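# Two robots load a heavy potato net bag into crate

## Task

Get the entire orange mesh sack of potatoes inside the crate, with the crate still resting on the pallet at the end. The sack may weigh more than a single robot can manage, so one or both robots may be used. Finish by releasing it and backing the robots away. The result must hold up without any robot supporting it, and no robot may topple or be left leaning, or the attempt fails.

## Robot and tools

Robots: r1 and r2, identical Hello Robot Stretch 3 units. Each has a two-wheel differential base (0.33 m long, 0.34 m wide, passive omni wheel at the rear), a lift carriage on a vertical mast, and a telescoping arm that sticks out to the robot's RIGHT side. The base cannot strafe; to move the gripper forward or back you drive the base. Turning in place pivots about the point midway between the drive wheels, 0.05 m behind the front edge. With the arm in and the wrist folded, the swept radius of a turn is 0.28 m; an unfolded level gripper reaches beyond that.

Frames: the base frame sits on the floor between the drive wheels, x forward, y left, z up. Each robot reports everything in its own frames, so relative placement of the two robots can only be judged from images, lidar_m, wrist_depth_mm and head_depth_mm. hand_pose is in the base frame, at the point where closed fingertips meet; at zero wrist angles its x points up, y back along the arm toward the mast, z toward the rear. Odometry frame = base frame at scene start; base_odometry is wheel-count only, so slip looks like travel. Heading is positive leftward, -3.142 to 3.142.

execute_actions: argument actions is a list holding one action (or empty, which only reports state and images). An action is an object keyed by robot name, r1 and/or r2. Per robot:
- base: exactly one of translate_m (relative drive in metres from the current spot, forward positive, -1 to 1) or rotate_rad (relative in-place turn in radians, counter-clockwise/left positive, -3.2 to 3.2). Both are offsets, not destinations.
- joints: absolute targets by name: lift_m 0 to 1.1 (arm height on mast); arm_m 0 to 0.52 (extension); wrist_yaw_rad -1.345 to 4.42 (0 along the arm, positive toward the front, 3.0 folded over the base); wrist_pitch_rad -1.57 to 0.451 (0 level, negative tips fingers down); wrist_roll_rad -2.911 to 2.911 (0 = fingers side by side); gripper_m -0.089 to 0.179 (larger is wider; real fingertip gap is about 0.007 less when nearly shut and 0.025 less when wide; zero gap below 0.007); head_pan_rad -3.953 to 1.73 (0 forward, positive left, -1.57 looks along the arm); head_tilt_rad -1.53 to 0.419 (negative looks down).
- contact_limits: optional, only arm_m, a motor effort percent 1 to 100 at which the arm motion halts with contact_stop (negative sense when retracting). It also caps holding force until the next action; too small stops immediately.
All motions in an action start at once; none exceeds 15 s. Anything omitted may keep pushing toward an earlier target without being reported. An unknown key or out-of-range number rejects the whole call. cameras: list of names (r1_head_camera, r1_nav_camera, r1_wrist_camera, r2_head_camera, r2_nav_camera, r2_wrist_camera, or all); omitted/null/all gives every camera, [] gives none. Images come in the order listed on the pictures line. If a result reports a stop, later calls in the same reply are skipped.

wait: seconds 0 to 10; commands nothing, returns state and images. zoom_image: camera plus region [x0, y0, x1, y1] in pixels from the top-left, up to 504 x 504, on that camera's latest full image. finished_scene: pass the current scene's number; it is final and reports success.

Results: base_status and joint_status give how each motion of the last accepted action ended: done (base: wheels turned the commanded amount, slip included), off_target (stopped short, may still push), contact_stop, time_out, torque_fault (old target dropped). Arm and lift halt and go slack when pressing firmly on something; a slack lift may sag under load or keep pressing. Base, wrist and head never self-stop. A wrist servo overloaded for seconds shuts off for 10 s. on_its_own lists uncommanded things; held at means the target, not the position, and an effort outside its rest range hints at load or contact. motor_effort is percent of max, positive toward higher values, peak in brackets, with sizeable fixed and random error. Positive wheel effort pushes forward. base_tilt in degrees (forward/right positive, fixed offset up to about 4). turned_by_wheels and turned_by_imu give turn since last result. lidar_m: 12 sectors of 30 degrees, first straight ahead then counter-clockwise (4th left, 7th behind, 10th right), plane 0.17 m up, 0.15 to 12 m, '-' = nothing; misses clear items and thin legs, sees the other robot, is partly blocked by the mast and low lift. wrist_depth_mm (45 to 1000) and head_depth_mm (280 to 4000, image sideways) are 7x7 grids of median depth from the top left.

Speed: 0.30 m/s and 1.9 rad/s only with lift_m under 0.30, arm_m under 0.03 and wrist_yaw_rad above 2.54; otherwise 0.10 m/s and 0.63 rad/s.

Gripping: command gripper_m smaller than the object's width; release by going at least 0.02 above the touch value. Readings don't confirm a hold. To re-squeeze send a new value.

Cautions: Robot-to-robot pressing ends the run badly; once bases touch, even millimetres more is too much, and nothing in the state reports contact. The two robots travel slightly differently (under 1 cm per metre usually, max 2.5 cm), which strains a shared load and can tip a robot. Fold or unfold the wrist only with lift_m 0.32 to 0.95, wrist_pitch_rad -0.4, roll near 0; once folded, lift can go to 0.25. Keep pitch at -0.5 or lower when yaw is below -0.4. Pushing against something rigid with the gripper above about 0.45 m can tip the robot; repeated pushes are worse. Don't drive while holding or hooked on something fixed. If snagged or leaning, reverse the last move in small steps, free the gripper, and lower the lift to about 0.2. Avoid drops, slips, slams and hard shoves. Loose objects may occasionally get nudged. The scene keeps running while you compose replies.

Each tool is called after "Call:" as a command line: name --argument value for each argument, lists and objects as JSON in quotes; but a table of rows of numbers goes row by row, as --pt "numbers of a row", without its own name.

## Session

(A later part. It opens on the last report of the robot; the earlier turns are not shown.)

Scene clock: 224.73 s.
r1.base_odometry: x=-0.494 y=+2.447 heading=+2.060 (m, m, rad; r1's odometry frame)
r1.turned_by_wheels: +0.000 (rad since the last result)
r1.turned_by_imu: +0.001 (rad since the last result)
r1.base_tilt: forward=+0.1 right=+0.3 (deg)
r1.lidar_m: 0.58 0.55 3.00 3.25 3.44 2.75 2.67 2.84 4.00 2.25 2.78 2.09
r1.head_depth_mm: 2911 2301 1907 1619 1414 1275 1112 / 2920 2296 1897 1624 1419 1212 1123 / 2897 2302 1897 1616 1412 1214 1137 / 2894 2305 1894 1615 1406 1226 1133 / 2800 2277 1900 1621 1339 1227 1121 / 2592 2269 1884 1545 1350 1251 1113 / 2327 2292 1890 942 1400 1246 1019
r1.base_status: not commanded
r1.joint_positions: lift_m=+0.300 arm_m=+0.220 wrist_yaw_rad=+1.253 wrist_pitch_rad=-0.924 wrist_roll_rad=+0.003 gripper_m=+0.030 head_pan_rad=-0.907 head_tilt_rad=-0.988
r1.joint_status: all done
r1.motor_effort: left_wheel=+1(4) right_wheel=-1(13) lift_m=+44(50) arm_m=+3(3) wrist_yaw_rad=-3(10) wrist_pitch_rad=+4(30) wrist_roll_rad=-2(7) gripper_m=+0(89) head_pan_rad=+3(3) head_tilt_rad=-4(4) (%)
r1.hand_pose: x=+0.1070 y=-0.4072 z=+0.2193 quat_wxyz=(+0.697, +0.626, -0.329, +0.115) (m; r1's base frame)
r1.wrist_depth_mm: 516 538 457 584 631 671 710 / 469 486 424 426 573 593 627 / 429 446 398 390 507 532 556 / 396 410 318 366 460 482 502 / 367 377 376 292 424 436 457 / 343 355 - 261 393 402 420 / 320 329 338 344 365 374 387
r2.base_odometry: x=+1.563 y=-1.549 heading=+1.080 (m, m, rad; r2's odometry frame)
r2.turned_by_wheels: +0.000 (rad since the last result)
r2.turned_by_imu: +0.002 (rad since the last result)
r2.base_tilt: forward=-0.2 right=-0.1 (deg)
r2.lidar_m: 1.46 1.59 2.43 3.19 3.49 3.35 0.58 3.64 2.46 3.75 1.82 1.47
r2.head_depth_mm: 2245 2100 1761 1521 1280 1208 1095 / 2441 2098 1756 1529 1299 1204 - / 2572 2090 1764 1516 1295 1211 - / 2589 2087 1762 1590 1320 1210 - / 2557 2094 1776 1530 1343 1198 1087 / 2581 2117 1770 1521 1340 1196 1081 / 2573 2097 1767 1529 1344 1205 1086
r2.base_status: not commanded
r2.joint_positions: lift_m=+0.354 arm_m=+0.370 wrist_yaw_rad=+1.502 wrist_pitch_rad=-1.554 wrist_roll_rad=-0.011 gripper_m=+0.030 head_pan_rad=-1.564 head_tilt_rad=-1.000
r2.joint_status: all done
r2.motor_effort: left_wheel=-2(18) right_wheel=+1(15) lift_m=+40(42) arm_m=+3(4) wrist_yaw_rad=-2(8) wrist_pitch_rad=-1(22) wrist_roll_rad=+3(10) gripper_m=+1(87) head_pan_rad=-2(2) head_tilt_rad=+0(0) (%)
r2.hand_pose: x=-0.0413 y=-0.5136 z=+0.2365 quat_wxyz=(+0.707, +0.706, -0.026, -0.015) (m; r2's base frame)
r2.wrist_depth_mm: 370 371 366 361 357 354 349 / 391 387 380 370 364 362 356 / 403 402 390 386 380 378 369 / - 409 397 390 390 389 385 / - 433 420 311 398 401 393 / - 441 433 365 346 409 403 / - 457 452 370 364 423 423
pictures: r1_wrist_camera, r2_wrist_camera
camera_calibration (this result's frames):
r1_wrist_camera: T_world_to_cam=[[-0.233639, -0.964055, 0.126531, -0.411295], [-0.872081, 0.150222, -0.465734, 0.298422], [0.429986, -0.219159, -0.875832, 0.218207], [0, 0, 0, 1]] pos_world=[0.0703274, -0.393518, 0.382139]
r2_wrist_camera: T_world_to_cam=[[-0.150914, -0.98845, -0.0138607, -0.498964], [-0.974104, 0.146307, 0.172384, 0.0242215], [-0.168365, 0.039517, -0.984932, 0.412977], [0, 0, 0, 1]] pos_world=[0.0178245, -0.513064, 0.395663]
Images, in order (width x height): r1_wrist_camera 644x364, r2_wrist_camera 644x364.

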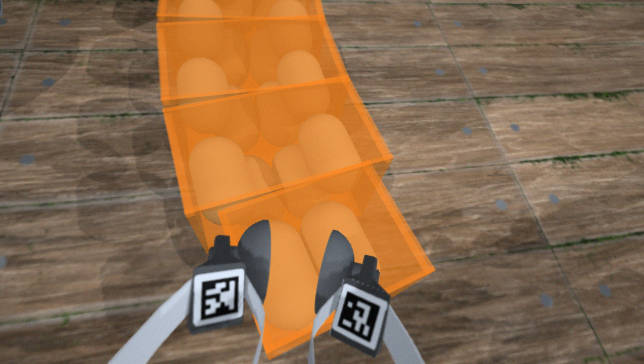

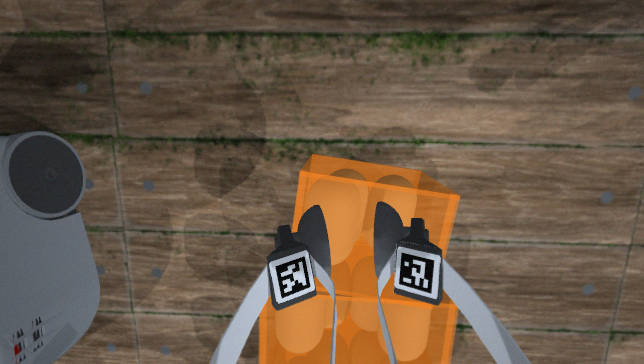

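Call:
execute_actions --actions '[{"r2":{"joints":{"gripper_m":0.179,"wrist_yaw_rad":1.28,"arm_m":0.385}},"r1":{"joints":{"gripper_m":0.179,"wrist_yaw_rad":1.5,"arm_m":0.26}}}]' --cameras '["r2_wrist_camera","r1_wrist_camera"]'

Scene clock: 230.83 s.
r1.base_odometry: x=-0.494 y=+2.447 heading=+2.060 (m, m, rad; r1's odometry frame)
r1.turned_by_wheels: +0.000 (rad since the last result)
r1.turned_by_imu: +0.001 (rad since the last result)
r1.base_tilt: forward=+0.1 right=+0.4 (deg)
r1.lidar_m: 0.58 0.55 3.02 3.26 3.43 2.75 2.67 2.84 3.99 2.24 2.79 2.09
r1.head_depth_mm: 2902 2329 1902 1621 1419 1228 1108 / 2925 2286 1907 1612 1412 1225 1125 / 2936 2319 1899 1623 1405 1219 1134 / 2914 2305 1897 1617 1413 1221 1131 / 2806 2282 1893 1622 1340 1223 1122 / 2613 2289 1907 1540 1372 1243 1114 / 2346 2279 1876 973 1380 1249 1020
r1.base_status: not commanded
r1.joint_positions: lift_m=+0.300 arm_m=+0.260 wrist_yaw_rad=+1.497 wrist_pitch_rad=-0.924 wrist_roll_rad=+0.003 gripper_m=+0.179 head_pan_rad=-0.907 head_tilt_rad=-0.988
r1.joint_status: all done
r1.motor_effort: left_wheel=+1(1) right_wheel=-1(1) lift_m=+44(44) arm_m=+5(7) wrist_yaw_rad=+3(2) wrist_pitch_rad=+4(4) wrist_roll_rad=-2(2) gripper_m=+0(95) head_pan_rad=+4(3) head_tilt_rad=-4(4) (%)
r1.hand_pose: x=+0.1135 y=-0.4147 z=+0.2193 quat_wxyz=(+0.678, +0.662, -0.250, +0.199) (m; r1's base frame)
r1.wrist_depth_mm: 457 541 548 488 636 679 712 / 471 490 441 441 562 595 621 / 431 444 443 410 504 532 561 / 399 412 320 361 460 477 500 / - 378 384 292 421 439 457 / - 352 357 266 386 410 420 / 318 330 338 339 360 - 388
r2.base_odometry: x=+1.563 y=-1.549 heading=+1.080 (m, m, rad; r2's odometry frame)
r2.turned_by_wheels: +0.000 (rad since the last result)
r2.turned_by_imu: +0.001 (rad since the last result)
r2.base_tilt: forward=-0.4 right=+0.0 (deg)
r2.lidar_m: 1.45 1.59 2.44 3.18 3.50 3.35 0.58 3.65 2.46 3.74 1.82 1.47
r2.head_depth_mm: 2256 2089 1774 1527 1277 1204 1104 / 2418 2087 1752 1532 1300 1203 - / 2557 2097 1758 1530 1298 1210 - / 2577 2086 1783 1583 1319 1204 - / 2531 2092 1777 1521 1350 1203 1085 / 2581 2095 1766 1521 1335 1203 1086 / 2580 2100 1786 1515 1345 1205 1079
r2.base_status: not commanded
r2.joint_positions: lift_m=+0.354 arm_m=+0.385 wrist_yaw_rad=+1.284 wrist_pitch_rad=-1.554 wrist_roll_rad=-0.010 gripper_m=+0.179 head_pan_rad=-1.564 head_tilt_rad=-1.000
r2.joint_status: all done
r2.motor_effort: left_wheel=-3(2) right_wheel=+1(0) lift_m=+40(40) arm_m=+4(3) wrist_yaw_rad=-4(2) wrist_pitch_rad=-2(1) wrist_roll_rad=+3(3) gripper_m=+0(81) head_pan_rad=-1(3) head_tilt_rad=+0(0) (%)
r2.hand_pose: x=-0.0406 y=-0.5243 z=+0.2365 quat_wxyz=(+0.701, +0.699, -0.103, -0.092) (m; r2's base frame)
r2.wrist_depth_mm: 377 370 363 361 361 350 349 / 385 383 378 371 370 363 358 / 404 393 393 380 384 377 369 / 418 414 402 394 387 384 382 / - 428 416 304 401 399 390 / - - 430 364 336 407 - / - 458 447 368 367 431 419
pictures: r1_wrist_camera, r2_wrist_camera
camera_calibration (this result's frames):
r1_wrist_camera: T_world_to_cam=[[0.00645634, -0.991942, 0.126531, -0.45585], [-0.882523, -0.0651525, -0.465734, 0.217054], [0.470225, -0.108659, -0.875832, 0.255038], [0, 0, 0, 1]] pos_world=[0.0745731, -0.410323, 0.382139]
r2_wrist_camera: T_world_to_cam=[[-0.361843, -0.932136, -0.0138645, -0.488419], [-0.91913, 0.35423, 0.172399, 0.137705], [-0.155788, 0.0751246, -0.98493, 0.432696], [0, 0, 0, 1]] pos_world=[0.017247, -0.536559, 0.395663]
Images, in order (width x height): r1_wrist_camera 644x364, r2_wrist_camera 644x364.

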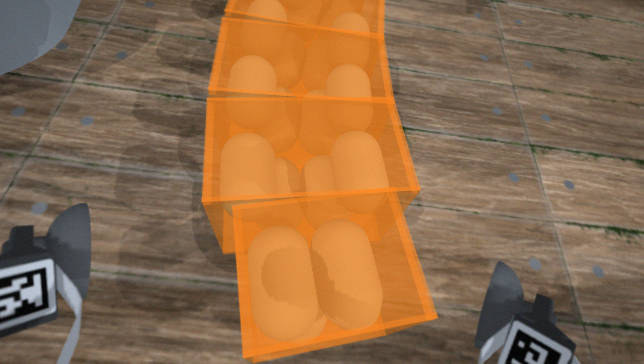

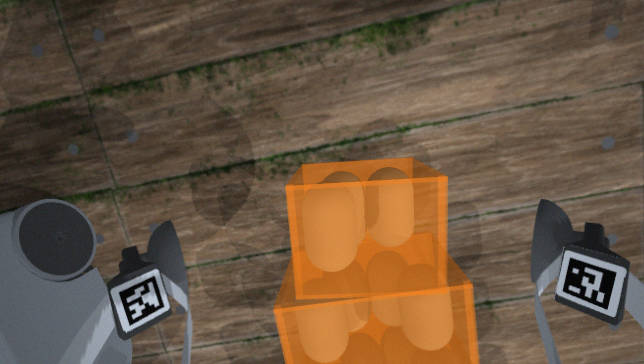

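Call:
execute_actions --actions '[{"r2":{"base":{"translate_m":-0.03},"joints":{"arm_m":0.397}},"r1":{"base":{"translate_m":0.03},"joints":{"arm_m":0.30}}}]' --cameras '[]'

Call:
execute_actions --actions '[{"r2":{"joints":{"lift_m":0.23}},"r1":{"joints":{"lift_m":0.175}}}]' --cameras '["r2_wrist_camera","r1_wrist_camera"]'

Scene clock: 236.57 s.
r1.base_odometry: x=-0.508 y=+2.473 heading=+2.060 (m, m, rad; r1's odometry frame)
r1.turned_by_wheels: +0.000 (rad since the last result)
r1.turned_by_imu: +0.001 (rad since the last result)
r1.base_tilt: forward=+0.0 right=+0.2 (deg)
r1.lidar_m: 0.52 0.50 2.99 3.26 3.44 2.78 2.71 2.87 2.47 2.25 2.74 2.06
r1.head_depth_mm: 2911 2302 1929 1624 1440 1244 1112 / 2886 2299 1905 1625 1447 1231 1133 / 2885 2269 1906 1619 1406 1206 1141 / 2912 2317 1889 1614 1414 1225 1134 / 2691 2256 1894 1616 1366 1231 1112 / 2544 2292 1898 1018 1347 1247 1101 / 2299 2259 1874 1605 1348 1235 995
r1.base_status: done
r1.joint_positions: lift_m=+0.300 arm_m=+0.300 wrist_yaw_rad=+1.497 wrist_pitch_rad=-0.924 wrist_roll_rad=+0.003 gripper_m=+0.179 head_pan_rad=-0.907 head_tilt_rad=-0.988
r1.joint_status: all done
r1.motor_effort: left_wheel=+2(6) right_wheel=-1(3) lift_m=+44(45) arm_m=+5(6) wrist_yaw_rad=+2(2) wrist_pitch_rad=+4(4) wrist_roll_rad=-2(2) gripper_m=+0(0) head_pan_rad=+3(2) head_tilt_rad=-4(4) (%)
r1.hand_pose: x=+0.1135 y=-0.4547 z=+0.2194 quat_wxyz=(+0.678, +0.662, -0.250, +0.199) (m; r1's base frame)
r1.wrist_depth_mm: 504 539 473 519 635 663 718 / 469 491 443 444 565 588 627 / 427 445 388 377 506 533 561 / 394 409 327 332 461 482 499 / - 378 336 343 422 438 454 / - 354 263 272 391 411 419 / 319 331 245 251 361 - 391
r2.base_odometry: x=+1.549 y=-1.575 heading=+1.080 (m, m, rad; r2's odometry frame)
r2.turned_by_wheels: +0.000 (rad since the last result)
r2.turned_by_imu: +0.001 (rad since the last result)
r2.base_tilt: forward=-0.4 right=+0.0 (deg)
r2.lidar_m: 1.48 1.62 2.49 3.19 3.47 3.33 0.52 3.61 2.45 3.82 1.86 1.49
r2.head_depth_mm: 2229 2095 1762 1518 1297 1194 1100 / 2374 2088 1773 1532 1302 1198 - / 2590 2088 1760 1536 1302 1212 - / 2579 2083 1758 1598 1318 1210 - / 2607 2094 1777 1526 1340 1199 1082 / 2574 2106 1765 1524 1336 1204 1079 / 2587 2097 1766 1525 1338 1197 1078
r2.base_status: done
r2.joint_positions: lift_m=+0.354 arm_m=+0.397 wrist_yaw_rad=+1.283 wrist_pitch_rad=-1.555 wrist_roll_rad=-0.010 gripper_m=+0.179 head_pan_rad=-1.564 head_tilt_rad=-1.000
r2.joint_status: all done
r2.motor_effort: left_wheel=-3(8) right_wheel=+1(2) lift_m=+40(40) arm_m=+4(4) wrist_yaw_rad=-3(4) wrist_pitch_rad=-1(1) wrist_roll_rad=+3(3) gripper_m=+0(0) head_pan_rad=-1(2) head_tilt_rad=+0(0) (%)
r2.hand_pose: x=-0.0406 y=-0.5362 z=+0.2365 quat_wxyz=(+0.701, +0.699, -0.103, -0.092) (m; r2's base frame)
r2.wrist_depth_mm: 378 376 368 360 360 354 351 / 390 386 379 375 372 365 355 / 407 399 391 386 376 368 368 / 412 406 403 306 391 381 380 / - 424 416 362 399 404 389 / - - 435 336 320 416 - / - 457 446 386 370 430 420
pictures: none
No camera images: the call's "cameras" was empty. Leave "cameras" out to get every camera's image.

Scene clock: 238.53 s.
r1.base_odometry: x=-0.508 y=+2.473 heading=+2.060 (m, m, rad; r1's odometry frame)
r1.turned_by_wheels: +0.000 (rad since the last result)
r1.turned_by_imu: +0.000 (rad since the last result)
r1.base_tilt: forward=+0.2 right=+0.2 (deg)
r1.lidar_m: 0.52 0.50 2.99 3.25 3.44 2.78 2.70 2.87 2.47 2.25 2.75 0.66
r1.head_depth_mm: 2916 2295 1896 1624 1420 1232 1107 / 2892 2314 1892 1625 1409 1219 1136 / 2863 2303 1888 1618 1406 1195 1138 / 2892 2334 1896 1618 1395 1227 1124 / 2752 2294 1901 1621 1364 1228 1121 / 2530 2276 1889 1519 1330 1247 1098 / 2304 2257 1886 1602 1328 1245 992
r1.base_status: not commanded
r1.joint_positions: lift_m=+0.176 arm_m=+0.300 wrist_yaw_rad=+1.505 wrist_pitch_rad=-0.916 wrist_roll_rad=+0.003 gripper_m=+0.179 head_pan_rad=-0.907 head_tilt_rad=-0.988
r1.joint_status: all done
r1.motor_effort: left_wheel=+1(1) right_wheel=+0(1) lift_m=+19(37) arm_m=+5(5) wrist_yaw_rad=-6(7) wrist_pitch_rad=+2(4) wrist_roll_rad=-2(2) gripper_m=-1(0) head_pan_rad=+3(3) head_tilt_rad=-5(4) (%)
r1.hand_pose: x=+0.1151 y=-0.4538 z=+0.0962 quat_wxyz=(+0.677, +0.662, -0.250, +0.204) (m; r1's base frame)
r1.wrist_depth_mm: 353 351 287 257 432 457 489 / 318 202 282 225 380 402 424 / 291 182 242 206 340 361 378 / 269 267 225 209 310 325 342 / - 246 152 154 285 296 310 / - 142 140 143 262 276 283 / 216 130 132 137 242 - 262
r2.base_odometry: x=+1.549 y=-1.575 heading=+1.080 (m, m, rad; r2's odometry frame)
r2.turned_by_wheels: +0.000 (rad since the last result)
r2.turned_by_imu: +0.000 (rad since the last result)
r2.base_tilt: forward=-0.4 right=+0.0 (deg)
r2.lidar_m: 1.48 1.62 2.48 3.18 3.49 3.32 0.52 0.77 0.77 3.81 1.86 1.49
r2.head_depth_mm: 2226 2105 1771 1528 1306 1202 1093 / 2376 2089 1770 1531 1297 1203 - / 2568 2098 1777 1543 1299 1196 - / 2577 2096 1772 1569 1310 1212 - / 2600 2084 1769 1522 1335 1203 1080 / 2577 2108 1762 1532 1341 1202 1088 / 2599 2085 1762 1526 1351 1198 1079
r2.base_status: not commanded
r2.joint_positions: lift_m=+0.231 arm_m=+0.397 wrist_yaw_rad=+1.283 wrist_pitch_rad=-1.555 wrist_roll_rad=-0.010 gripper_m=+0.179 head_pan_rad=-1.564 head_tilt_rad=-1.000
r2.joint_status: all done
r2.motor_effort: left_wheel=-2(2) right_wheel=+1(1) lift_m=+16(33) arm_m=+4(4) wrist_yaw_rad=-3(4) wrist_pitch_rad=-1(1) wrist_roll_rad=+3(3) gripper_m=+0(0) head_pan_rad=-3(2) head_tilt_rad=+0(0) (%)
r2.hand_pose: x=-0.0406 y=-0.5362 z=+0.1127 quat_wxyz=(+0.701, +0.699, -0.103, -0.092) (m; r2's base frame)
r2.wrist_depth_mm: 261 255 254 250 247 243 241 / 272 267 262 257 254 250 248 / 277 273 271 266 264 259 255 / 286 282 277 227 263 266 261 / 297 293 285 178 223 274 268 / 307 - 299 181 284 288 - / 317 317 306 241 210 296 290
pictures: r1_wrist_camera, r2_wrist_camera
camera_calibration (this result's frames):
r1_wrist_camera: T_world_to_cam=[[0.013214, -0.991801, 0.12711, -0.479808], [-0.878533, -0.0722213, -0.472191, 0.155629], [0.4775, -0.105431, -0.872284, 0.142489], [0, 0, 0, 1]] pos_world=[0.0750268, -0.449611, 0.258765]
r2_wrist_camera: T_world_to_cam=[[-0.362101, -0.932036, -0.013841, -0.501284], [-0.918986, 0.354467, 0.172677, 0.163338], [-0.156035, 0.0752461, -0.984881, 0.311654], [0, 0, 0, 1]] pos_world=[0.0172186, -0.548563, 0.271799]
Images, in order (width x height): r1_wrist_camera 644x364, r2_wrist_camera 644x364.

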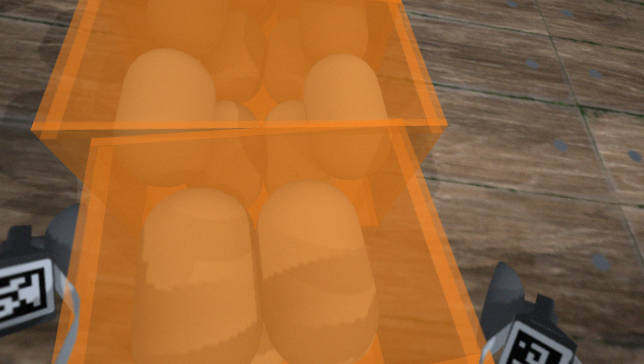

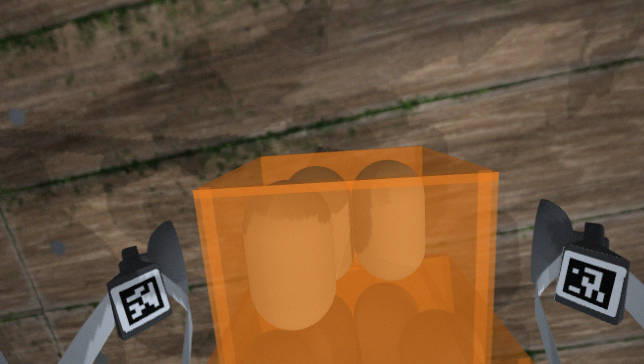

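Looks like the scene‑1 grasp. Close.

Call:
execute_actions --actions '[{"r2":{"joints":{"gripper_m":0.04}},"r1":{"joints":{"gripper_m":0.04}}}]' --cameras '[]'

Call:
execute_actions --actions '[{"r2":{"joints":{"gripper_m":0.03,"lift_m":0.35}},"r1":{"joints":{"gripper_m":0.03,"lift_m":0.295}}}]' --cameras '["r2_wrist_camera","r1_wrist_camera"]'

Scene clock: 243.67 s.
r1.base_odometry: x=-0.508 y=+2.473 heading=+2.059 (m, m, rad; r1's odometry frame)
r1.turned_by_wheels: +0.000 (rad since the last result)
r1.turned_by_imu: +0.000 (rad since the last result)
r1.base_tilt: forward=+0.1 right=+0.1 (deg)
r1.lidar_m: 0.52 0.50 2.99 3.26 3.43 2.79 2.70 2.87 2.48 2.25 2.74 0.73
r1.head_depth_mm: 2909 2312 1925 1624 1417 1234 1112 / 2897 2294 1903 1625 1409 1231 1143 / 2916 2308 1902 1609 1419 1196 1143 / 2883 2278 1891 1604 1416 1223 1130 / 2766 2290 1902 1623 1326 1224 1123 / 2559 2284 1907 1515 1333 1254 1103 / 2315 2250 1875 1615 1326 1236 990
r1.base_status: not commanded
r1.joint_positions: lift_m=+0.176 arm_m=+0.300 wrist_yaw_rad=+1.527 wrist_pitch_rad=-0.894 wrist_roll_rad=-0.032 gripper_m=+0.043 head_pan_rad=-0.907 head_tilt_rad=-0.988
r1.joint_status: all done
r1.on_its_own: wrist_yaw_rad is at rest, and its effort (-29) is outside its rest range (-12 to +12)
r1.motor_effort: left_wheel=-3(3) right_wheel=+11(11) lift_m=+20(19) arm_m=+5(5) wrist_yaw_rad=-29(28) wrist_pitch_rad=-4(4) wrist_roll_rad=+15(16) gripper_m=-61(100) head_pan_rad=+3(4) head_tilt_rad=-3(4) (%)
r1.hand_pose: x=+0.1203 y=-0.4509 z=+0.0994 quat_wxyz=(+0.676, +0.658, -0.238, +0.231) (m; r1's base frame)
r1.wrist_depth_mm: 357 372 256 275 460 498 541 / 324 329 284 264 399 433 462 / 293 189 242 221 355 381 406 / 271 271 229 221 319 342 361 / 255 162 154 159 296 309 325 / - 145 143 148 271 288 297 / 215 134 134 138 250 268 272
r2.base_odometry: x=+1.549 y=-1.575 heading=+1.080 (m, m, rad; r2's odometry frame)
r2.turned_by_wheels: +0.000 (rad since the last result)
r2.turned_by_imu: +0.001 (rad since the last result)
r2.base_tilt: forward=-0.3 right=-0.1 (deg)
r2.lidar_m: 1.48 1.62 2.49 3.20 3.49 3.30 0.52 0.67 0.76 3.81 1.86 1.50
r2.head_depth_mm: 2250 2094 1762 1526 1298 1198 1092 / 2379 2083 1774 1524 1298 1195 - / 2587 2117 1756 1549 1296 1199 - / 2579 2119 1777 1581 1312 1211 - / 2582 2104 1780 1527 1346 1201 1084 / 2580 2116 1777 1527 1347 1201 1082 / 2598 2105 1757 1529 1347 1201 1081
r2.base_status: not commanded
r2.joint_positions: lift_m=+0.230 arm_m=+0.397 wrist_yaw_rad=+1.282 wrist_pitch_rad=-1.559 wrist_roll_rad=-0.009 gripper_m=+0.046 head_pan_rad=-1.564 head_tilt_rad=-1.000
r2.joint_status: gripper_m off_target (ended at +0.046, target +0.040)
r2.on_its_own: gripper_m is held at +0.044, not at your +0.040, by its stall guard, which is still easing
r2.motor_effort: left_wheel=-2(2) right_wheel=+1(1) lift_m=+20(20) arm_m=+4(4) wrist_yaw_rad=-2(4) wrist_pitch_rad=+0(1) wrist_roll_rad=+3(3) gripper_m=-40(98) head_pan_rad=-2(3) head_tilt_rad=+0(0) (%)
r2.hand_pose: x=-0.0416 y=-0.5359 z=+0.1126 quat_wxyz=(+0.701, +0.699, -0.103, -0.095) (m; r2's base frame)
r2.wrist_depth_mm: 257 257 251 249 245 242 237 / 268 263 260 255 253 249 247 / 279 271 267 266 263 258 255 / 287 285 277 223 221 265 263 / 296 292 284 174 220 277 272 / 311 304 294 177 283 283 279 / 322 318 308 238 209 292 293
pictures: none
No camera images: the call's "cameras" was empty. Leave "cameras" out to get every camera's image.

Scene clock: 245.73 s.
r1.base_odometry: x=-0.508 y=+2.473 heading=+2.060 (m, m, rad; r1's odometry frame)
r1.turned_by_wheels: +0.001 (rad since the last result)
r1.turned_by_imu: +0.001 (rad since the last result)
r1.base_tilt: forward=+0.2 right=+0.2 (deg)
r1.lidar_m: 0.52 0.50 2.98 3.27 3.43 2.79 2.70 2.87 2.47 0.40 0.40 2.07
r1.head_depth_mm: 2921 2328 1905 1619 1439 1233 1107 / 2904 2304 1899 1621 1433 1230 1135 / 2876 2289 1906 1622 1404 1208 1138 / 2884 2298 1897 1612 1408 1206 1130 / 2768 2309 1878 1612 1321 1248 1123 / 2535 2267 1897 1017 1403 1240 1108 / 2293 2284 1872 1604 1323 1245 987
r1.base_status: not commanded
r1.joint_positions: lift_m=+0.294 arm_m=+0.300 wrist_yaw_rad=+1.506 wrist_pitch_rad=-0.984 wrist_roll_rad=-0.008 gripper_m=+0.043 head_pan_rad=-0.907 head_tilt_rad=-0.989
r1.joint_status: gripper_m off_target (ended at +0.043, target +0.030); the others done
r1.on_its_own: gripper_m is held at +0.040, not at your +0.030, by its stall guard, which is still easing
r1.motor_effort: left_wheel=+6(11) right_wheel=-11(17) lift_m=+61(60) arm_m=+4(5) wrist_yaw_rad=-7(30) wrist_pitch_rad=+20(21) wrist_roll_rad=+4(15) gripper_m=-54(100) head_pan_rad=+3(3) head_tilt_rad=-3(4) (%)
r1.hand_pose: x=+0.1003 y=-0.4527 z=+0.2060 quat_wxyz=(+0.684, +0.669, -0.223, +0.185) (m; r1's base frame)
r1.wrist_depth_mm: 460 483 384 438 557 589 618 / 428 445 381 408 506 525 557 / 401 412 304 349 462 484 506 / 372 383 227 290 423 445 463 / 349 364 172 181 395 410 425 / - 328 154 159 372 390 397 / 306 309 140 145 346 368 370
r2.base_odometry: x=+1.549 y=-1.575 heading=+1.080 (m, m, rad; r2's odometry frame)
r2.turned_by_wheels: +0.000 (rad since the last result)
r2.turned_by_imu: +0.000 (rad since the last result)
r2.base_tilt: forward=-0.2 right=+0.0 (deg)
r2.lidar_m: 1.48 1.61 2.49 3.19 3.50 3.31 0.52 0.65 0.65 3.83 1.86 1.50
r2.head_depth_mm: 2217 2098 1765 1516 1272 1202 1094 / 2405 2116 1761 1522 1301 1204 - / 2596 2092 1765 1530 1298 1213 - / 2549 2106 1765 1594 1323 1216 - / 2611 2102 1772 1522 1343 1201 1078 / 2555 2089 1754 1538 1343 1198 1084 / 2607 2116 1775 1534 1346 1192 1091
r2.base_status: not commanded
r2.joint_positions: lift_m=+0.349 arm_m=+0.397 wrist_yaw_rad=+1.282 wrist_pitch_rad=-1.558 wrist_roll_rad=-0.011 gripper_m=+0.030 head_pan_rad=-1.564 head_tilt_rad=-0.999
r2.joint_status: all done
r2.motor_effort: left_wheel=-2(16) right_wheel=+1(15) lift_m=+40(49) arm_m=+4(4) wrist_yaw_rad=-2(7) wrist_pitch_rad=+0(1) wrist_roll_rad=+3(6) gripper_m=-1(98) head_pan_rad=-2(2) head_tilt_rad=+0(0) (%)
r2.hand_pose: x=-0.0413 y=-0.5360 z=+0.2316 quat_wxyz=(+0.701, +0.699, -0.102, -0.094) (m; r2's base frame)
r2.wrist_depth_mm: 369 372 363 359 350 344 344 / 383 384 371 370 364 356 353 / 396 387 386 376 374 370 365 / 413 410 399 389 385 380 373 / - 416 410 307 399 393 387 / - 433 424 360 358 410 401 / - 449 442 361 339 421 414
pictures: r1_wrist_camera, r2_wrist_camera
camera_calibration (this result's frames):
r1_wrist_camera: T_world_to_cam=[[0.0323146, -0.991278, 0.127765, -0.494334], [-0.907527, -0.0826581, -0.411779, 0.1802], [0.418748, -0.102643, -0.902283, 0.258807], [0, 0, 0, 1]] pos_world=[0.071136, -0.448563, 0.370878]
r2_wrist_camera: T_world_to_cam=[[-0.362907, -0.931726, -0.0136011, -0.499634], [-0.918219, 0.355085, 0.175466, 0.141817], [-0.158657, 0.0761668, -0.984391, 0.428918], [0, 0, 0, 1]] pos_world=[0.0169492, -0.548548, 0.390543]
Images, in order (width x height): r1_wrist_camera 644x364, r2_wrist_camera 644x364.

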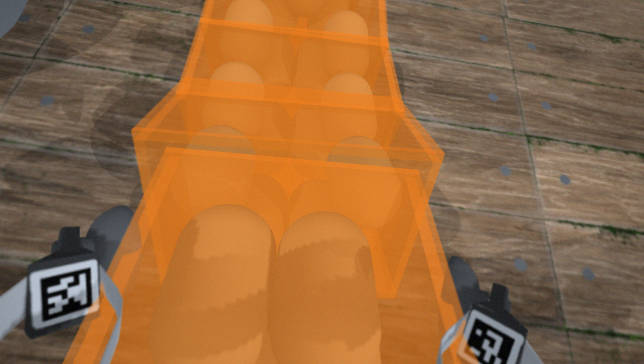

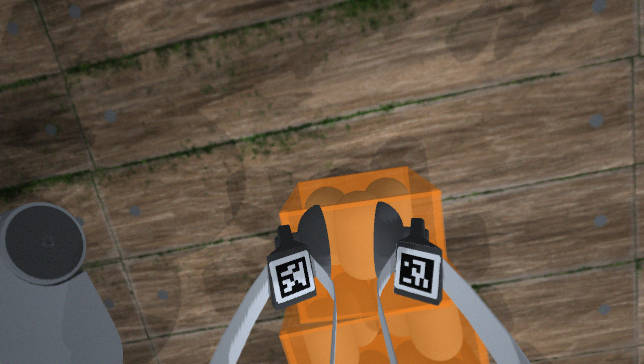

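Call:
execute_actions --actions '[{"r2":{"joints":{"gripper_m":0.179}},"r1":{"joints":{"gripper_m":0.04,"lift_m":0.19}}}]' --cameras '[]'

Call:
execute_actions --actions '[{"r2":{"joints":{"lift_m":0.205},"base":{"translate_m":-0.02}},"r1":{"joints":{"gripper_m":0.06}}}]' --cameras '["r2_wrist_camera"]'

Scene clock: 251.57 s.
r1.base_odometry: x=-0.508 y=+2.473 heading=+2.059 (m, m, rad; r1's odometry frame)
r1.turned_by_wheels: -0.001 (rad since the last result)
r1.turned_by_imu: -0.024 (rad since the last result)
r1.base_tilt: forward=-0.2 right=+0.1 (deg)
r1.lidar_m: 0.53 0.50 2.92 3.26 3.41 2.80 2.70 2.85 3.93 2.25 2.80 2.08
r1.head_depth_mm: 2856 2297 1901 1627 1408 1229 1109 / 2948 2315 1895 1619 1410 1237 1133 / 2892 2287 1896 1610 1410 1209 1138 / 2867 2273 1897 1619 1400 1202 1127 / 2806 2268 1878 1621 1334 1247 1121 / 2588 2267 1893 1023 1373 1245 1106 / 2373 2267 1882 1570 1343 1237 989
r1.base_status: not commanded
r1.joint_positions: lift_m=+0.209 arm_m=+0.300 wrist_yaw_rad=+1.509 wrist_pitch_rad=-0.996 wrist_roll_rad=-0.010 gripper_m=+0.052 head_pan_rad=-0.907 head_tilt_rad=-0.989
r1.joint_status: lift_m contact_stop (moved -0.085 of -0.104); gripper_m off_target (ended at +0.052, target +0.040)
r1.on_its_own: gripper_m is held at +0.050, not at your +0.040, by its stall guard, which is still easing; lift_m is slack since a contact_stop, until your next command for it (your +0.190 is given up)
r1.motor_effort: left_wheel=-6(15) right_wheel=+12(29) lift_m=+33(52) arm_m=+4(4) wrist_yaw_rad=-8(10) wrist_pitch_rad=+24(36) wrist_roll_rad=+4(5) gripper_m=-51(100) head_pan_rad=+3(3) head_tilt_rad=-4(4) (%)
r1.hand_pose: x=+0.0975 y=-0.4523 z=+0.1192 quat_wxyz=(+0.685, +0.670, -0.218, +0.183) (m; r1's base frame)
r1.wrist_depth_mm: 351 366 246 307 415 442 466 / 325 334 256 294 380 402 422 / 303 307 210 262 345 369 386 / 284 287 210 246 318 340 354 / 270 272 164 171 302 315 326 / - 250 149 154 283 297 304 / 235 235 138 142 266 280 283
r2.base_odometry: x=+1.549 y=-1.575 heading=+1.080 (m, m, rad; r2's odometry frame)
r2.turned_by_wheels: +0.000 (rad since the last result)
r2.turned_by_imu: +0.001 (rad since the last result)
r2.base_tilt: forward=-0.4 right=-0.1 (deg)
r2.lidar_m: 1.48 1.62 2.49 3.19 3.47 3.32 0.52 0.67 0.80 3.82 1.87 1.50
r2.head_depth_mm: 2240 2082 1768 1525 1291 1202 1098 / 2424 2089 1773 1529 1303 1198 - / 2590 2095 1768 1522 1295 1214 - / 2568 2110 1769 1600 1327 1214 - / 2570 2093 1767 1521 1337 1206 1086 / 2598 2088 1773 1531 1347 1203 1086 / 2572 2087 1769 1520 1353 1199 1085
r2.base_status: not commanded
r2.joint_positions: lift_m=+0.349 arm_m=+0.397 wrist_yaw_rad=+1.282 wrist_pitch_rad=-1.558 wrist_roll_rad=-0.011 gripper_m=+0.179 head_pan_rad=-1.564 head_tilt_rad=-0.999
r2.joint_status: all done
r2.motor_effort: left_wheel=-2(1) right_wheel=+0(1) lift_m=+40(40) arm_m=+3(4) wrist_yaw_rad=-2(2) wrist_pitch_rad=-1(1) wrist_roll_rad=+3(3) gripper_m=+0(86) head_pan_rad=-1(2) head_tilt_rad=+0(1) (%)
r2.hand_pose: x=-0.0413 y=-0.5360 z=+0.2316 quat_wxyz=(+0.701, +0.699, -0.102, -0.094) (m; r2's base frame)
r2.wrist_depth_mm: 370 368 362 358 353 349 342 / 385 378 378 367 364 362 352 / 402 393 383 376 373 372 366 / 404 404 399 391 386 383 374 / - 420 413 349 389 388 386 / - - 429 419 354 413 - / - 455 445 330 356 423 414
pictures: none
No camera images: the call's "cameras" was empty. Leave "cameras" out to get every camera's image.

not run: a stop came earlier in this reply.

Call:
execute_actions --actions '[{"r2":{"joints":{"lift_m":0.205},"base":{"translate_m":-0.04}},"r1":{"joints":{"gripper_m":0.06,"lift_m":0.215}}}]' --cameras '["r2_wrist_camera","r1_wrist_camera"]'

Scene clock: 255.87 s.
r1.base_odometry: x=-0.508 y=+2.473 heading=+2.060 (m, m, rad; r1's odometry frame)
r1.turned_by_wheels: +0.000 (rad since the last result)
r1.turned_by_imu: +0.001 (rad since the last result)
r1.base_tilt: forward=+0.2 right=+0.5 (deg)
r1.lidar_m: 0.49 0.46 2.92 3.26 3.41 2.80 2.70 2.84 3.92 2.25 2.81 2.09
r1.head_depth_mm: 2913 2312 1910 1622 1410 1239 1111 / 2877 2274 1902 1614 1407 1217 1134 / 2872 2304 1902 1616 1404 1196 1141 / 2879 2282 1900 1622 1416 1205 1126 / 2751 2308 1879 1609 1322 1242 1120 / 2612 2265 1890 1611 1315 1233 1072 / 2362 2270 1882 1606 1396 1055 976
r1.base_status: not commanded
r1.joint_positions: lift_m=+0.214 arm_m=+0.300 wrist_yaw_rad=+1.509 wrist_pitch_rad=-0.991 wrist_roll_rad=-0.010 gripper_m=+0.072 head_pan_rad=-0.907 head_tilt_rad=-0.989
r1.joint_status: gripper_m off_target (ended at +0.072, target +0.060); the others done
r1.on_its_own: gripper_m is held at +0.073, not at your +0.060, by its stall guard, which is still easing
r1.motor_effort: left_wheel=-1(5) right_wheel=+2(12) lift_m=+54(55) arm_m=+4(4) wrist_yaw_rad=-9(9) wrist_pitch_rad=+22(24) wrist_roll_rad=+5(4) gripper_m=-4(68) head_pan_rad=+3(4) head_tilt_rad=-4(4) (%)
r1.hand_pose: x=+0.0986 y=-0.4523 z=+0.1254 quat_wxyz=(+0.685, +0.670, -0.219, +0.184) (m; r1's base frame)
r1.wrist_depth_mm: 359 377 254 316 429 455 479 / 333 345 261 297 389 411 430 / 309 314 215 267 353 375 394 / 289 293 212 250 328 348 361 / 273 280 167 176 308 322 334 / - 256 151 156 288 303 307 / 239 240 139 143 270 286 290
r2.base_odometry: x=+1.530 y=-1.611 heading=+1.080 (m, m, rad; r2's odometry frame)
r2.turned_by_wheels: +0.000 (rad since the last result)
r2.turned_by_imu: +0.001 (rad since the last result)
r2.base_tilt: forward=-0.3 right=-0.1 (deg)
r2.lidar_m: 1.52 1.66 2.56 3.20 3.48 3.29 0.48 0.64 0.75 3.92 1.91 1.54
r2.head_depth_mm: 2242 2079 1769 1513 1296 1199 1082 / 2340 2077 1758 1518 1303 1201 - / 2596 2106 1787 1523 1300 1207 - / 2591 2112 1768 1557 1294 1209 - / 2558 2091 1768 1527 1353 1201 1086 / 2606 2086 1757 1535 1345 1197 1084 / 2572 2112 1767 1529 1344 1196 1084
r2.base_status: done
r2.joint_positions: lift_m=+0.206 arm_m=+0.397 wrist_yaw_rad=+1.282 wrist_pitch_rad=-1.558 wrist_roll_rad=-0.011 gripper_m=+0.179 head_pan_rad=-1.564 head_tilt_rad=-0.999
r2.joint_status: all done
r2.motor_effort: left_wheel=-2(8) right_wheel=+1(3) lift_m=+15(35) arm_m=+4(3) wrist_yaw_rad=-3(3) wrist_pitch_rad=+0(1) wrist_roll_rad=+3(3) gripper_m=+0(0) head_pan_rad=-2(1) head_tilt_rad=+0(1) (%)
r2.hand_pose: x=-0.0413 y=-0.5360 z=+0.0877 quat_wxyz=(+0.701, +0.699, -0.102, -0.094) (m; r2's base frame)
r2.wrist_depth_mm: 235 232 229 228 224 220 216 / 243 242 236 234 232 228 224 / 252 248 246 242 237 236 232 / 260 260 254 206 201 243 238 / 270 266 262 157 192 250 247 / 282 - 270 164 196 261 - / 291 286 282 225 210 261 265
pictures: r1_wrist_camera, r2_wrist_camera
camera_calibration (this result's frames):
r1_wrist_camera: T_world_to_cam=[[0.0374897, -0.991062, 0.128027, -0.484013], [-0.910179, -0.0867525, -0.405029, 0.143108], [0.412515, -0.101343, -0.905296, 0.188365], [0, 0, 0, 1]] pos_world=[0.070696, -0.448182, 0.290456]
r2_wrist_camera: T_world_to_cam=[[-0.362927, -0.931718, -0.0136013, -0.501587], [-0.918212, 0.355104, 0.175466, 0.167069], [-0.158655, 0.0761703, -0.984391, 0.287311], [0, 0, 0, 1]] pos_world=[0.0169489, -0.548549, 0.246689]
Images, in order (width x height): r1_wrist_camera 644x364, r2_wrist_camera 644x364.

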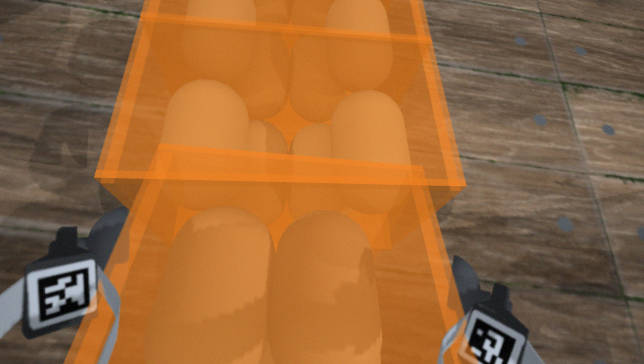

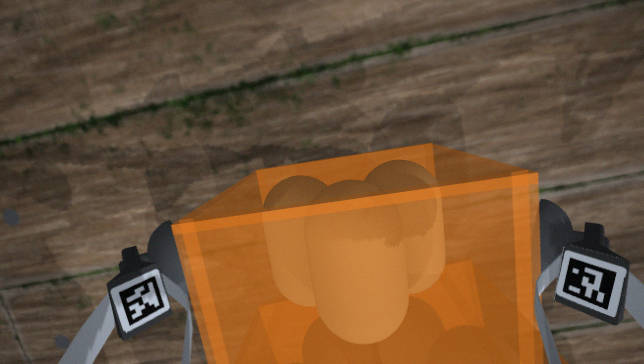

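Call:
execute_actions --actions '[{"r2":{"joints":{"gripper_m":0.04}},"r1":{"joints":{"gripper_m":0.04}}}]' --cameras '[]'

Call:
execute_actions --actions '[{"r2":{"joints":{"gripper_m":0.03,"lift_m":0.33}},"r1":{"joints":{"gripper_m":0.03,"lift_m":0.32}}}]' --cameras '["r2_wrist_camera","r1_wrist_camera"]'

Scene clock: 260.37 s.
r1.base_odometry: x=-0.508 y=+2.473 heading=+2.060 (m, m, rad; r1's odometry frame)
r1.turned_by_wheels: +0.000 (rad since the last result)
r1.turned_by_imu: +0.000 (rad since the last result)
r1.base_tilt: forward=+0.1 right=+0.3 (deg)
r1.lidar_m: 0.49 0.46 2.92 3.26 3.40 2.79 2.70 2.84 3.93 2.25 2.81 0.64
r1.head_depth_mm: 2952 2276 1891 1627 1412 1231 1112 / 2877 2309 1912 1624 1410 1218 1140 / 2941 2286 1908 1625 1403 1199 1136 / 2873 2279 1889 1614 1410 1206 1134 / 2766 2278 1879 1616 1324 1246 1114 / 2564 2275 1898 1618 1311 1240 1069 / 2326 2268 1888 1613 1396 1051 978
r1.base_status: not commanded
r1.joint_positions: lift_m=+0.214 arm_m=+0.300 wrist_yaw_rad=+1.509 wrist_pitch_rad=-0.990 wrist_roll_rad=-0.010 gripper_m=+0.048 head_pan_rad=-0.907 head_tilt_rad=-0.989
r1.joint_status: gripper_m off_target (ended at +0.048, target +0.040)
r1.on_its_own: gripper_m is held at +0.045, not at your +0.040, by its stall guard, which is still easing
r1.motor_effort: left_wheel=-1(1) right_wheel=+2(2) lift_m=+53(53) arm_m=+4(4) wrist_yaw_rad=-9(9) wrist_pitch_rad=+22(22) wrist_roll_rad=+5(4) gripper_m=-52(100) head_pan_rad=+3(3) head_tilt_rad=-4(4) (%)
r1.hand_pose: x=+0.0988 y=-0.4523 z=+0.1255 quat_wxyz=(+0.685, +0.670, -0.219, +0.185) (m; r1's base frame)
r1.wrist_depth_mm: 362 375 253 317 427 457 478 / 332 346 261 297 387 413 433 / 310 315 215 267 356 376 395 / 290 294 211 251 327 346 360 / 275 280 168 177 309 320 334 / - 257 151 156 287 302 312 / 239 240 139 143 269 288 290
r2.base_odometry: x=+1.530 y=-1.611 heading=+1.080 (m, m, rad; r2's odometry frame)
r2.turned_by_wheels: +0.000 (rad since the last result)
r2.turned_by_imu: +0.001 (rad since the last result)
r2.base_tilt: forward=-0.3 right=-0.2 (deg)
r2.lidar_m: 1.52 1.66 2.56 3.20 3.48 3.28 0.48 0.64 0.75 3.91 1.91 1.54
r2.head_depth_mm: 2237 2091 1786 1527 1299 1201 1084 / 2346 2105 1764 1523 1295 1205 - / 2584 2093 1782 1517 1288 1205 - / 2590 2100 1761 1564 1299 1215 - / 2597 2098 1765 1526 1340 1199 1083 / 2568 2115 1771 1530 1347 1206 1085 / 2584 2081 1764 1523 1348 1198 1079
r2.base_status: not commanded
r2.joint_positions: lift_m=+0.206 arm_m=+0.397 wrist_yaw_rad=+1.282 wrist_pitch_rad=-1.561 wrist_roll_rad=-0.011 gripper_m=+0.042 head_pan_rad=-1.564 head_tilt_rad=-0.999
r2.joint_status: all done
r2.motor_effort: left_wheel=-1(1) right_wheel=+0(1) lift_m=+16(16) arm_m=+4(4) wrist_yaw_rad=-2(2) wrist_pitch_rad=+0(0) wrist_roll_rad=+3(3) gripper_m=-47(98) head_pan_rad=-2(2) head_tilt_rad=+0(1) (%)
r2.hand_pose: x=-0.0421 y=-0.5358 z=+0.0878 quat_wxyz=(+0.701, +0.700, -0.101, -0.095) (m; r2's base frame)
r2.wrist_depth_mm: 237 235 232 230 225 223 221 / 246 243 240 235 231 231 227 / 252 251 245 244 241 236 236 / 263 260 254 207 202 245 240 / 271 265 263 158 195 254 249 / 280 279 273 166 200 263 257 / 291 288 284 225 213 269 267
pictures: none
No camera images: the call's "cameras" was empty. Leave "cameras" out to get every camera's image.

Scene clock: 269.50 s.
r1.base_odometry: x=-0.508 y=+2.473 heading=+2.060 (m, m, rad; r1's odometry frame)
r1.turned_by_wheels: +0.001 (rad since the last result)
r1.turned_by_imu: +0.002 (rad since the last result)
r1.base_tilt: forward=+0.2 right=+0.4 (deg)
r1.lidar_m: 0.49 0.46 2.92 3.27 3.40 2.79 2.69 2.84 3.95 0.41 0.41 0.52
r1.head_depth_mm: 2912 2302 1894 1628 1434 1245 1112 / 2887 2308 1908 1630 1428 1232 1128 / 2923 2274 1891 1608 1410 1209 1139 / 2875 2272 1890 1622 1338 1234 1128 / 2764 2286 1893 1610 1268 1251 1122 / 2585 2258 1890 970 1328 1245 1073 / 2372 2281 1880 1610 1325 1243 980
r1.base_status: not commanded
r1.joint_positions: lift_m=+0.319 arm_m=+0.300 wrist_yaw_rad=+1.511 wrist_pitch_rad=-0.940 wrist_roll_rad=-0.009 gripper_m=+0.085 head_pan_rad=-0.907 head_tilt_rad=-0.989
r1.joint_status: gripper_m off_target (ended at +0.085, target +0.030); the others done
r1.on_its_own: gripper_m is held at +0.083, not at your +0.030, by its stall guard, which is still easing; right_wheel is at rest, and its effort (-19) is outside its rest range (-18 to +18)
r1.motor_effort: left_wheel=+11(13) right_wheel=-19(23) lift_m=+60(64) arm_m=+4(4) wrist_yaw_rad=-12(13) wrist_pitch_rad=+8(22) wrist_roll_rad=+4(5) gripper_m=-34(100) head_pan_rad=+3(3) head_tilt_rad=-4(4) (%)
r1.hand_pose: x=+0.1101 y=-0.4527 z=+0.2366 quat_wxyz=(+0.680, +0.664, -0.236, +0.202) (m; r1's base frame)
r1.wrist_depth_mm: 517 554 366 393 643 690 725 / 477 506 328 378 575 603 649 / 438 460 304 348 520 542 575 / 410 426 231 284 467 495 523 / 385 400 179 184 437 458 475 / - 359 160 163 401 424 437 / 330 337 150 152 371 396 404
r2.base_odometry: x=+1.530 y=-1.611 heading=+1.079 (m, m, rad; r2's odometry frame)
r2.turned_by_wheels: -0.001 (rad since the last result)
r2.turned_by_imu: +0.001 (rad since the last result)
r2.base_tilt: forward=-0.3 right=+0.0 (deg)
r2.lidar_m: 1.52 1.66 2.55 3.20 3.49 3.27 0.48 0.66 0.46 0.47 1.91 1.54
r2.head_depth_mm: 2237 2116 1767 1534 1280 1200 1098 / 2325 2094 1774 1515 1273 1205 - / 2561 2086 1764 1557 1280 1220 - / 2597 2119 1768 1579 1303 1211 - / 2601 2108 1764 1524 1345 1197 1087 / 2561 2087 1762 1527 1345 1196 1088 / 2619 2095 1770 1530 1347 1202 1085
r2.base_status: not commanded
r2.joint_positions: lift_m=+0.329 arm_m=+0.397 wrist_yaw_rad=+1.286 wrist_pitch_rad=-1.561 wrist_roll_rad=-0.015 gripper_m=+0.083 head_pan_rad=-1.564 head_tilt_rad=-0.999
r2.joint_status: gripper_m off_target (ended at +0.083, target +0.030); the others done
r2.on_its_own: gripper_m is held at +0.082, not at your +0.030, by its stall guard, which is still easing
r2.motor_effort: left_wheel=-18(18) right_wheel=+17(17) lift_m=+50(51) arm_m=+3(3) wrist_yaw_rad=-7(7) wrist_pitch_rad=+1(1) wrist_roll_rad=+5(5) gripper_m=-31(95) head_pan_rad=-1(3) head_tilt_rad=+0(0) (%)
r2.hand_pose: x=-0.0423 y=-0.5359 z=+0.2112 quat_wxyz=(+0.701, +0.700, -0.098, -0.092) (m; r2's base frame)
r2.wrist_depth_mm: 346 350 344 338 332 326 326 / 361 358 351 348 341 341 334 / 374 367 362 356 351 355 343 / 385 382 376 200 195 363 357 / 400 398 390 169 205 378 367 / - 413 401 250 221 386 380 / - 426 422 235 258 392 398
pictures: r1_wrist_camera, r2_wrist_camera
camera_calibration (this result's frames):
r1_wrist_camera: T_world_to_cam=[[0.0318666, -0.990736, 0.13201, -0.499261], [-0.888237, -0.0886304, -0.450754, 0.206096], [0.458278, -0.102893, -0.882833, 0.273205], [0, 0, 0, 1]] pos_world=[0.073768, -0.448259, 0.400001]
r2_wrist_camera: T_world_to_cam=[[-0.354763, -0.934862, -0.0132462, -0.501564], [-0.92065, 0.346831, 0.1792, 0.139163], [-0.162933, 0.0757688, -0.983723, 0.408121], [0, 0, 0, 1]] pos_world=[0.0166804, -0.548082, 0.369896]
Images, in order (width x height): r1_wrist_camera 644x364, r2_wrist_camera 644x364.

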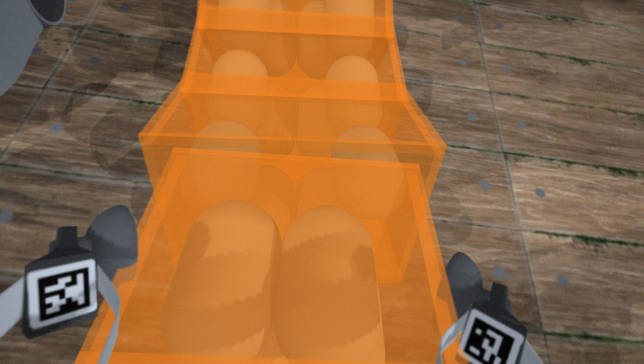

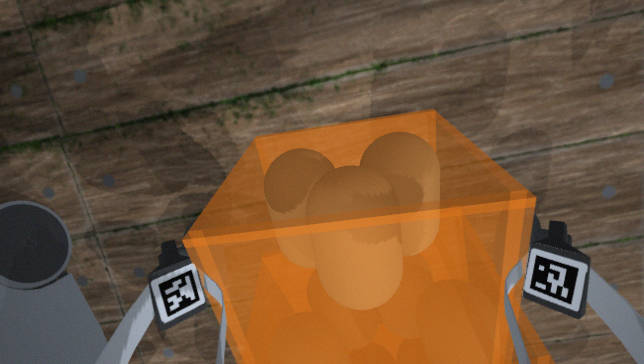

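Call:
execute_actions --actions '[{"r2":{"base":{"translate_m":-0.3},"joints":{"gripper_m":0.04,"lift_m":0.37}},"r1":{"base":{"translate_m":-0.3},"joints":{"gripper_m":0.04,"lift_m":0.36}}}]' --cameras '[]'

Call:
execute_actions --actions '[{"r2":{"base":{"translate_m":-0.3},"joints":{"gripper_m":0.03,"head_pan_rad":-2.2,"head_tilt_rad":-0.8}},"r1":{"base":{"translate_m":-0.3},"joints":{"gripper_m":0.03,"head_pan_rad":-1.57,"head_tilt_rad":-0.75}}}]' --cameras '["r1_head_camera","r2_head_camera"]'

Scene clock: 277.47 s.
r1.base_odometry: x=-0.367 y=+2.209 heading=+2.061 (m, m, rad; r1's odometry frame)
r1.turned_by_wheels: +0.001 (rad since the last result)
r1.turned_by_imu: +0.002 (rad since the last result)
r1.base_tilt: forward=+0.1 right=+0.3 (deg)
r1.lidar_m: 0.48 0.45 3.34 3.27 3.34 2.48 2.39 2.54 3.50 0.43 0.43 0.54
r1.head_depth_mm: 2908 2284 1914 1621 1465 1249 1121 / 2884 2318 1903 1612 1434 1232 1125 / 2885 2300 1894 1614 1400 1227 1130 / 2863 2276 1897 1601 1226 1254 1129 / 2874 2288 1889 1580 1240 1243 1121 / 2825 2276 1871 952 1350 1244 1020 / 2651 2258 1881 1599 1331 1243 977
r1.base_status: done
r1.joint_positions: lift_m=+0.359 arm_m=+0.300 wrist_yaw_rad=+1.500 wrist_pitch_rad=-0.939 wrist_roll_rad=+0.006 gripper_m=+0.061 head_pan_rad=-0.907 head_tilt_rad=-0.989
r1.joint_status: gripper_m off_target (ended at +0.061, target +0.040); the others done
r1.on_its_own: gripper_m is held at +0.058, not at your +0.040, by its stall guard, which is still easing
r1.motor_effort: left_wheel=+10(11) right_wheel=-18(25) lift_m=+60(63) arm_m=+4(4) wrist_yaw_rad=-1(11) wrist_pitch_rad=+8(9) wrist_roll_rad=-3(4) gripper_m=-44(100) head_pan_rad=+3(3) head_tilt_rad=-4(4) (%)
r1.hand_pose: x=+0.1103 y=-0.4543 z=+0.2768 quat_wxyz=(+0.679, +0.664, -0.245, +0.194) (m; r1's base frame)
r1.wrist_depth_mm: 466 610 615 394 695 757 793 / 464 556 339 397 626 664 697 / 481 508 312 353 567 601 628 / 455 469 239 290 513 538 573 / 426 439 183 187 476 499 517 / - 404 163 165 439 463 479 / 367 378 153 154 409 438 443
r2.base_odometry: x=+1.389 y=-1.875 heading=+1.078 (m, m, rad; r2's odometry frame)
r2.turned_by_wheels: -0.001 (rad since the last result)
r2.turned_by_imu: +0.001 (rad since the last result)
r2.base_tilt: forward=-0.4 right=+0.0 (deg)
r2.lidar_m: 1.82 1.99 3.05 3.24 3.51 2.97 0.48 0.63 0.47 0.48 2.29 1.85
r2.head_depth_mm: 2261 2075 1778 1529 1286 1197 1091 / 2261 2077 1756 1532 1280 1209 - / 2306 2091 1754 1530 1294 1203 - / 2558 2102 1769 1531 1307 1207 - / 2556 2106 1767 1528 1338 1203 1084 / 2567 2106 1765 1529 1344 1198 1077 / 2588 2089 1763 1533 1338 1200 1078
r2.base_status: done
r2.joint_positions: lift_m=+0.369 arm_m=+0.397 wrist_yaw_rad=+1.283 wrist_pitch_rad=-1.561 wrist_roll_rad=-0.008 gripper_m=+0.062 head_pan_rad=-1.564 head_tilt_rad=-0.999
r2.joint_status: gripper_m off_target (ended at +0.062, target +0.040); the others done
r2.on_its_own: gripper_m is held at +0.061, not at your +0.040, by its stall guard, which is still easing; left_wheel is at rest, and its effort (-19) is outside its rest range (-18 to +18)
r2.motor_effort: left_wheel=-19(26) right_wheel=+18(19) lift_m=+51(51) arm_m=+3(3) wrist_yaw_rad=-3(8) wrist_pitch_rad=+1(1) wrist_roll_rad=+2(5) gripper_m=-37(98) head_pan_rad=-2(1) head_tilt_rad=+0(0) (%)
r2.hand_pose: x=-0.0423 y=-0.5359 z=+0.2512 quat_wxyz=(+0.701, +0.699, -0.101, -0.095) (m; r2's base frame)
r2.wrist_depth_mm: 388 382 375 370 369 364 361 / 404 395 391 385 382 373 368 / 416 409 406 399 385 389 381 / 429 428 418 201 195 395 392 / - 437 430 168 208 414 404 / - 457 442 223 239 435 414 / - 477 468 233 236 442 445
pictures: none
No camera images: the call's "cameras" was empty. Leave "cameras" out to get every camera's image.

Scene clock: 281.67 s.
r1.base_odometry: x=-0.226 y=+1.944 heading=+2.062 (m, m, rad; r1's odometry frame)
r1.turned_by_wheels: +0.001 (rad since the last result)
r1.turned_by_imu: +0.001 (rad since the last result)
r1.base_tilt: forward=-0.1 right=+0.3 (deg)
r1.lidar_m: 0.48 0.44 3.38 3.26 2.95 2.17 2.10 2.22 3.07 0.43 0.43 0.58
r1.head_depth_mm: - 3840 2680 2042 1656 1384 1196 / - 3921 2673 2029 1644 1383 1189 / - 3904 2672 2035 1644 1427 1189 / - 3777 2650 2022 1653 1459 1180 / - 3507 2531 2039 1648 1401 1132 / - 3881 2453 2043 1640 1389 1034 / - 3812 2456 2047 1670 1388 1049
r1.base_status: done
r1.joint_positions: lift_m=+0.359 arm_m=+0.300 wrist_yaw_rad=+1.490 wrist_pitch_rad=-0.933 wrist_roll_rad=+0.016 gripper_m=+0.056 head_pan_rad=-1.563 head_tilt_rad=-0.755
r1.joint_status: gripper_m off_target (ended at +0.056, target +0.030); the others done
r1.on_its_own: gripper_m is held at +0.054, not at your +0.030, by its stall guard, which is still easing
r1.motor_effort: left_wheel=+9(12) right_wheel=-18(25) lift_m=+60(59) arm_m=+4(4) wrist_yaw_rad=+9(10) wrist_pitch_rad=+6(8) wrist_roll_rad=-8(8) gripper_m=-45(100) head_pan_rad=-3(35) head_tilt_rad=+1(14) (%)
r1.hand_pose: x=+0.1114 y=-0.4556 z=+0.2775 quat_wxyz=(+0.678, +0.663, -0.254, +0.189) (m; r1's base frame)
r1.wrist_depth_mm: 426 614 646 396 687 744 795 / 432 560 569 399 613 671 697 / 444 514 314 357 562 600 627 / 458 471 245 301 251 544 566 / 428 441 184 188 475 496 512 / - 407 163 166 443 464 475 / 369 379 154 154 408 436 440
r2.base_odometry: x=+1.247 y=-2.139 heading=+1.077 (m, m, rad; r2's odometry frame)
r2.turned_by_wheels: -0.001 (rad since the last result)
r2.turned_by_imu: +0.000 (rad since the last result)
r2.base_tilt: forward=-0.3 right=+0.0 (deg)
r2.lidar_m: 2.12 2.31 3.29 3.26 3.35 0.57 0.48 0.60 0.46 0.48 2.67 2.14
r2.head_depth_mm: 2951 2957 2235 1790 1488 1107 1067 / 3346 2997 2250 1635 1445 1269 1114 / 3736 3010 2242 1787 1393 1274 1131 / - 3031 2252 1805 1480 1227 1135 / - 3065 2267 1791 1486 1181 1115 / - 3038 2297 1805 1533 1086 1121 / - 2923 2289 1817 1579 1252 1123
r2.base_status: done
r2.joint_positions: lift_m=+0.369 arm_m=+0.397 wrist_yaw_rad=+1.280 wrist_pitch_rad=-1.562 wrist_roll_rad=-0.002 gripper_m=+0.054 head_pan_rad=-2.193 head_tilt_rad=-0.804
r2.joint_status: gripper_m off_target (ended at +0.054, target +0.030); the others done
r2.on_its_own: gripper_m is held at +0.052, not at your +0.030, by its stall guard, which is still easing; left_wheel is at rest, and its effort (-22) is outside its rest range (-18 to +18); right_wheel is at rest, and its effort (+20) is outside its rest range (-18 to +18)
r2.motor_effort: left_wheel=-22(28) right_wheel=+20(21) lift_m=+50(50) arm_m=+3(2) wrist_yaw_rad=+1(3) wrist_pitch_rad=+0(1) wrist_roll_rad=+0(2) gripper_m=-41(98) head_pan_rad=-2(29) head_tilt_rad=+1(15) (%)
r2.hand_pose: x=-0.0423 y=-0.5358 z=+0.2512 quat_wxyz=(+0.700, +0.699, -0.105, -0.099) (m; r2's base frame)
r2.wrist_depth_mm: 388 382 379 372 367 367 356 / 406 396 388 382 383 368 370 / 407 409 401 396 388 387 378 / 430 424 417 203 198 395 390 / - 437 423 167 208 413 402 / - 461 454 189 243 430 420 / - 477 471 233 220 439 438
pictures: r1_head_camera (sideways: a quarter turn clockwise sets it upright), r2_head_camera (sideways: a quarter turn clockwise sets it upright)
camera_calibration (this result's frames):
r1_head_camera: T_world_to_cam=[[0.0419782, 0.627572, -0.777426, 1.03058], [0.998293, -0.0579792, 0.00710089, -0.0131078], [-0.0406182, -0.776397, -0.628934, 0.776621], [0, 0, 0, 1]] pos_world=[0.0013687, -0.0445536, 1.28973]
r2_head_camera: T_world_to_cam=[[0.469155, 0.546068, -0.694048, 0.917665], [0.776598, -0.629289, 0.0298402, -0.0443788], [-0.420462, -0.552996, -0.71931, 0.898769], [0, 0, 0, 1]] pos_world=[-0.0181642, -0.0320183, 1.28472]
Images, in order (width x height): r1_head_camera 896x504, r2_head_camera 896x504.

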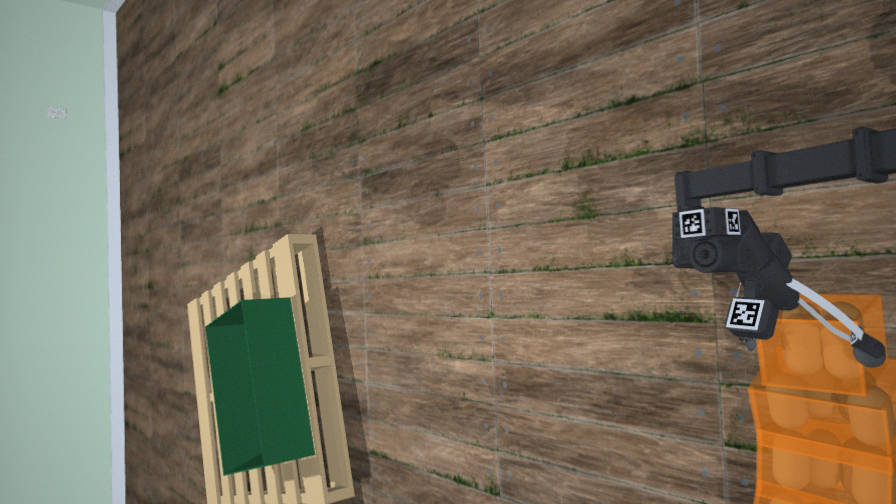

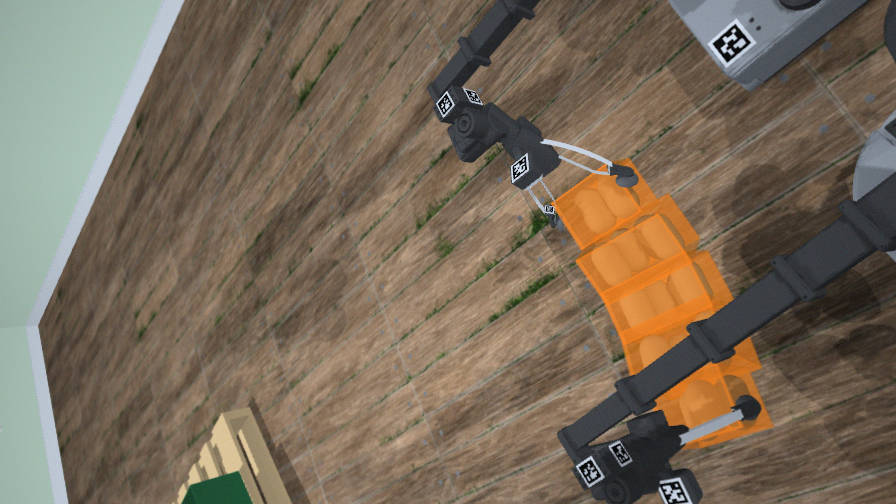

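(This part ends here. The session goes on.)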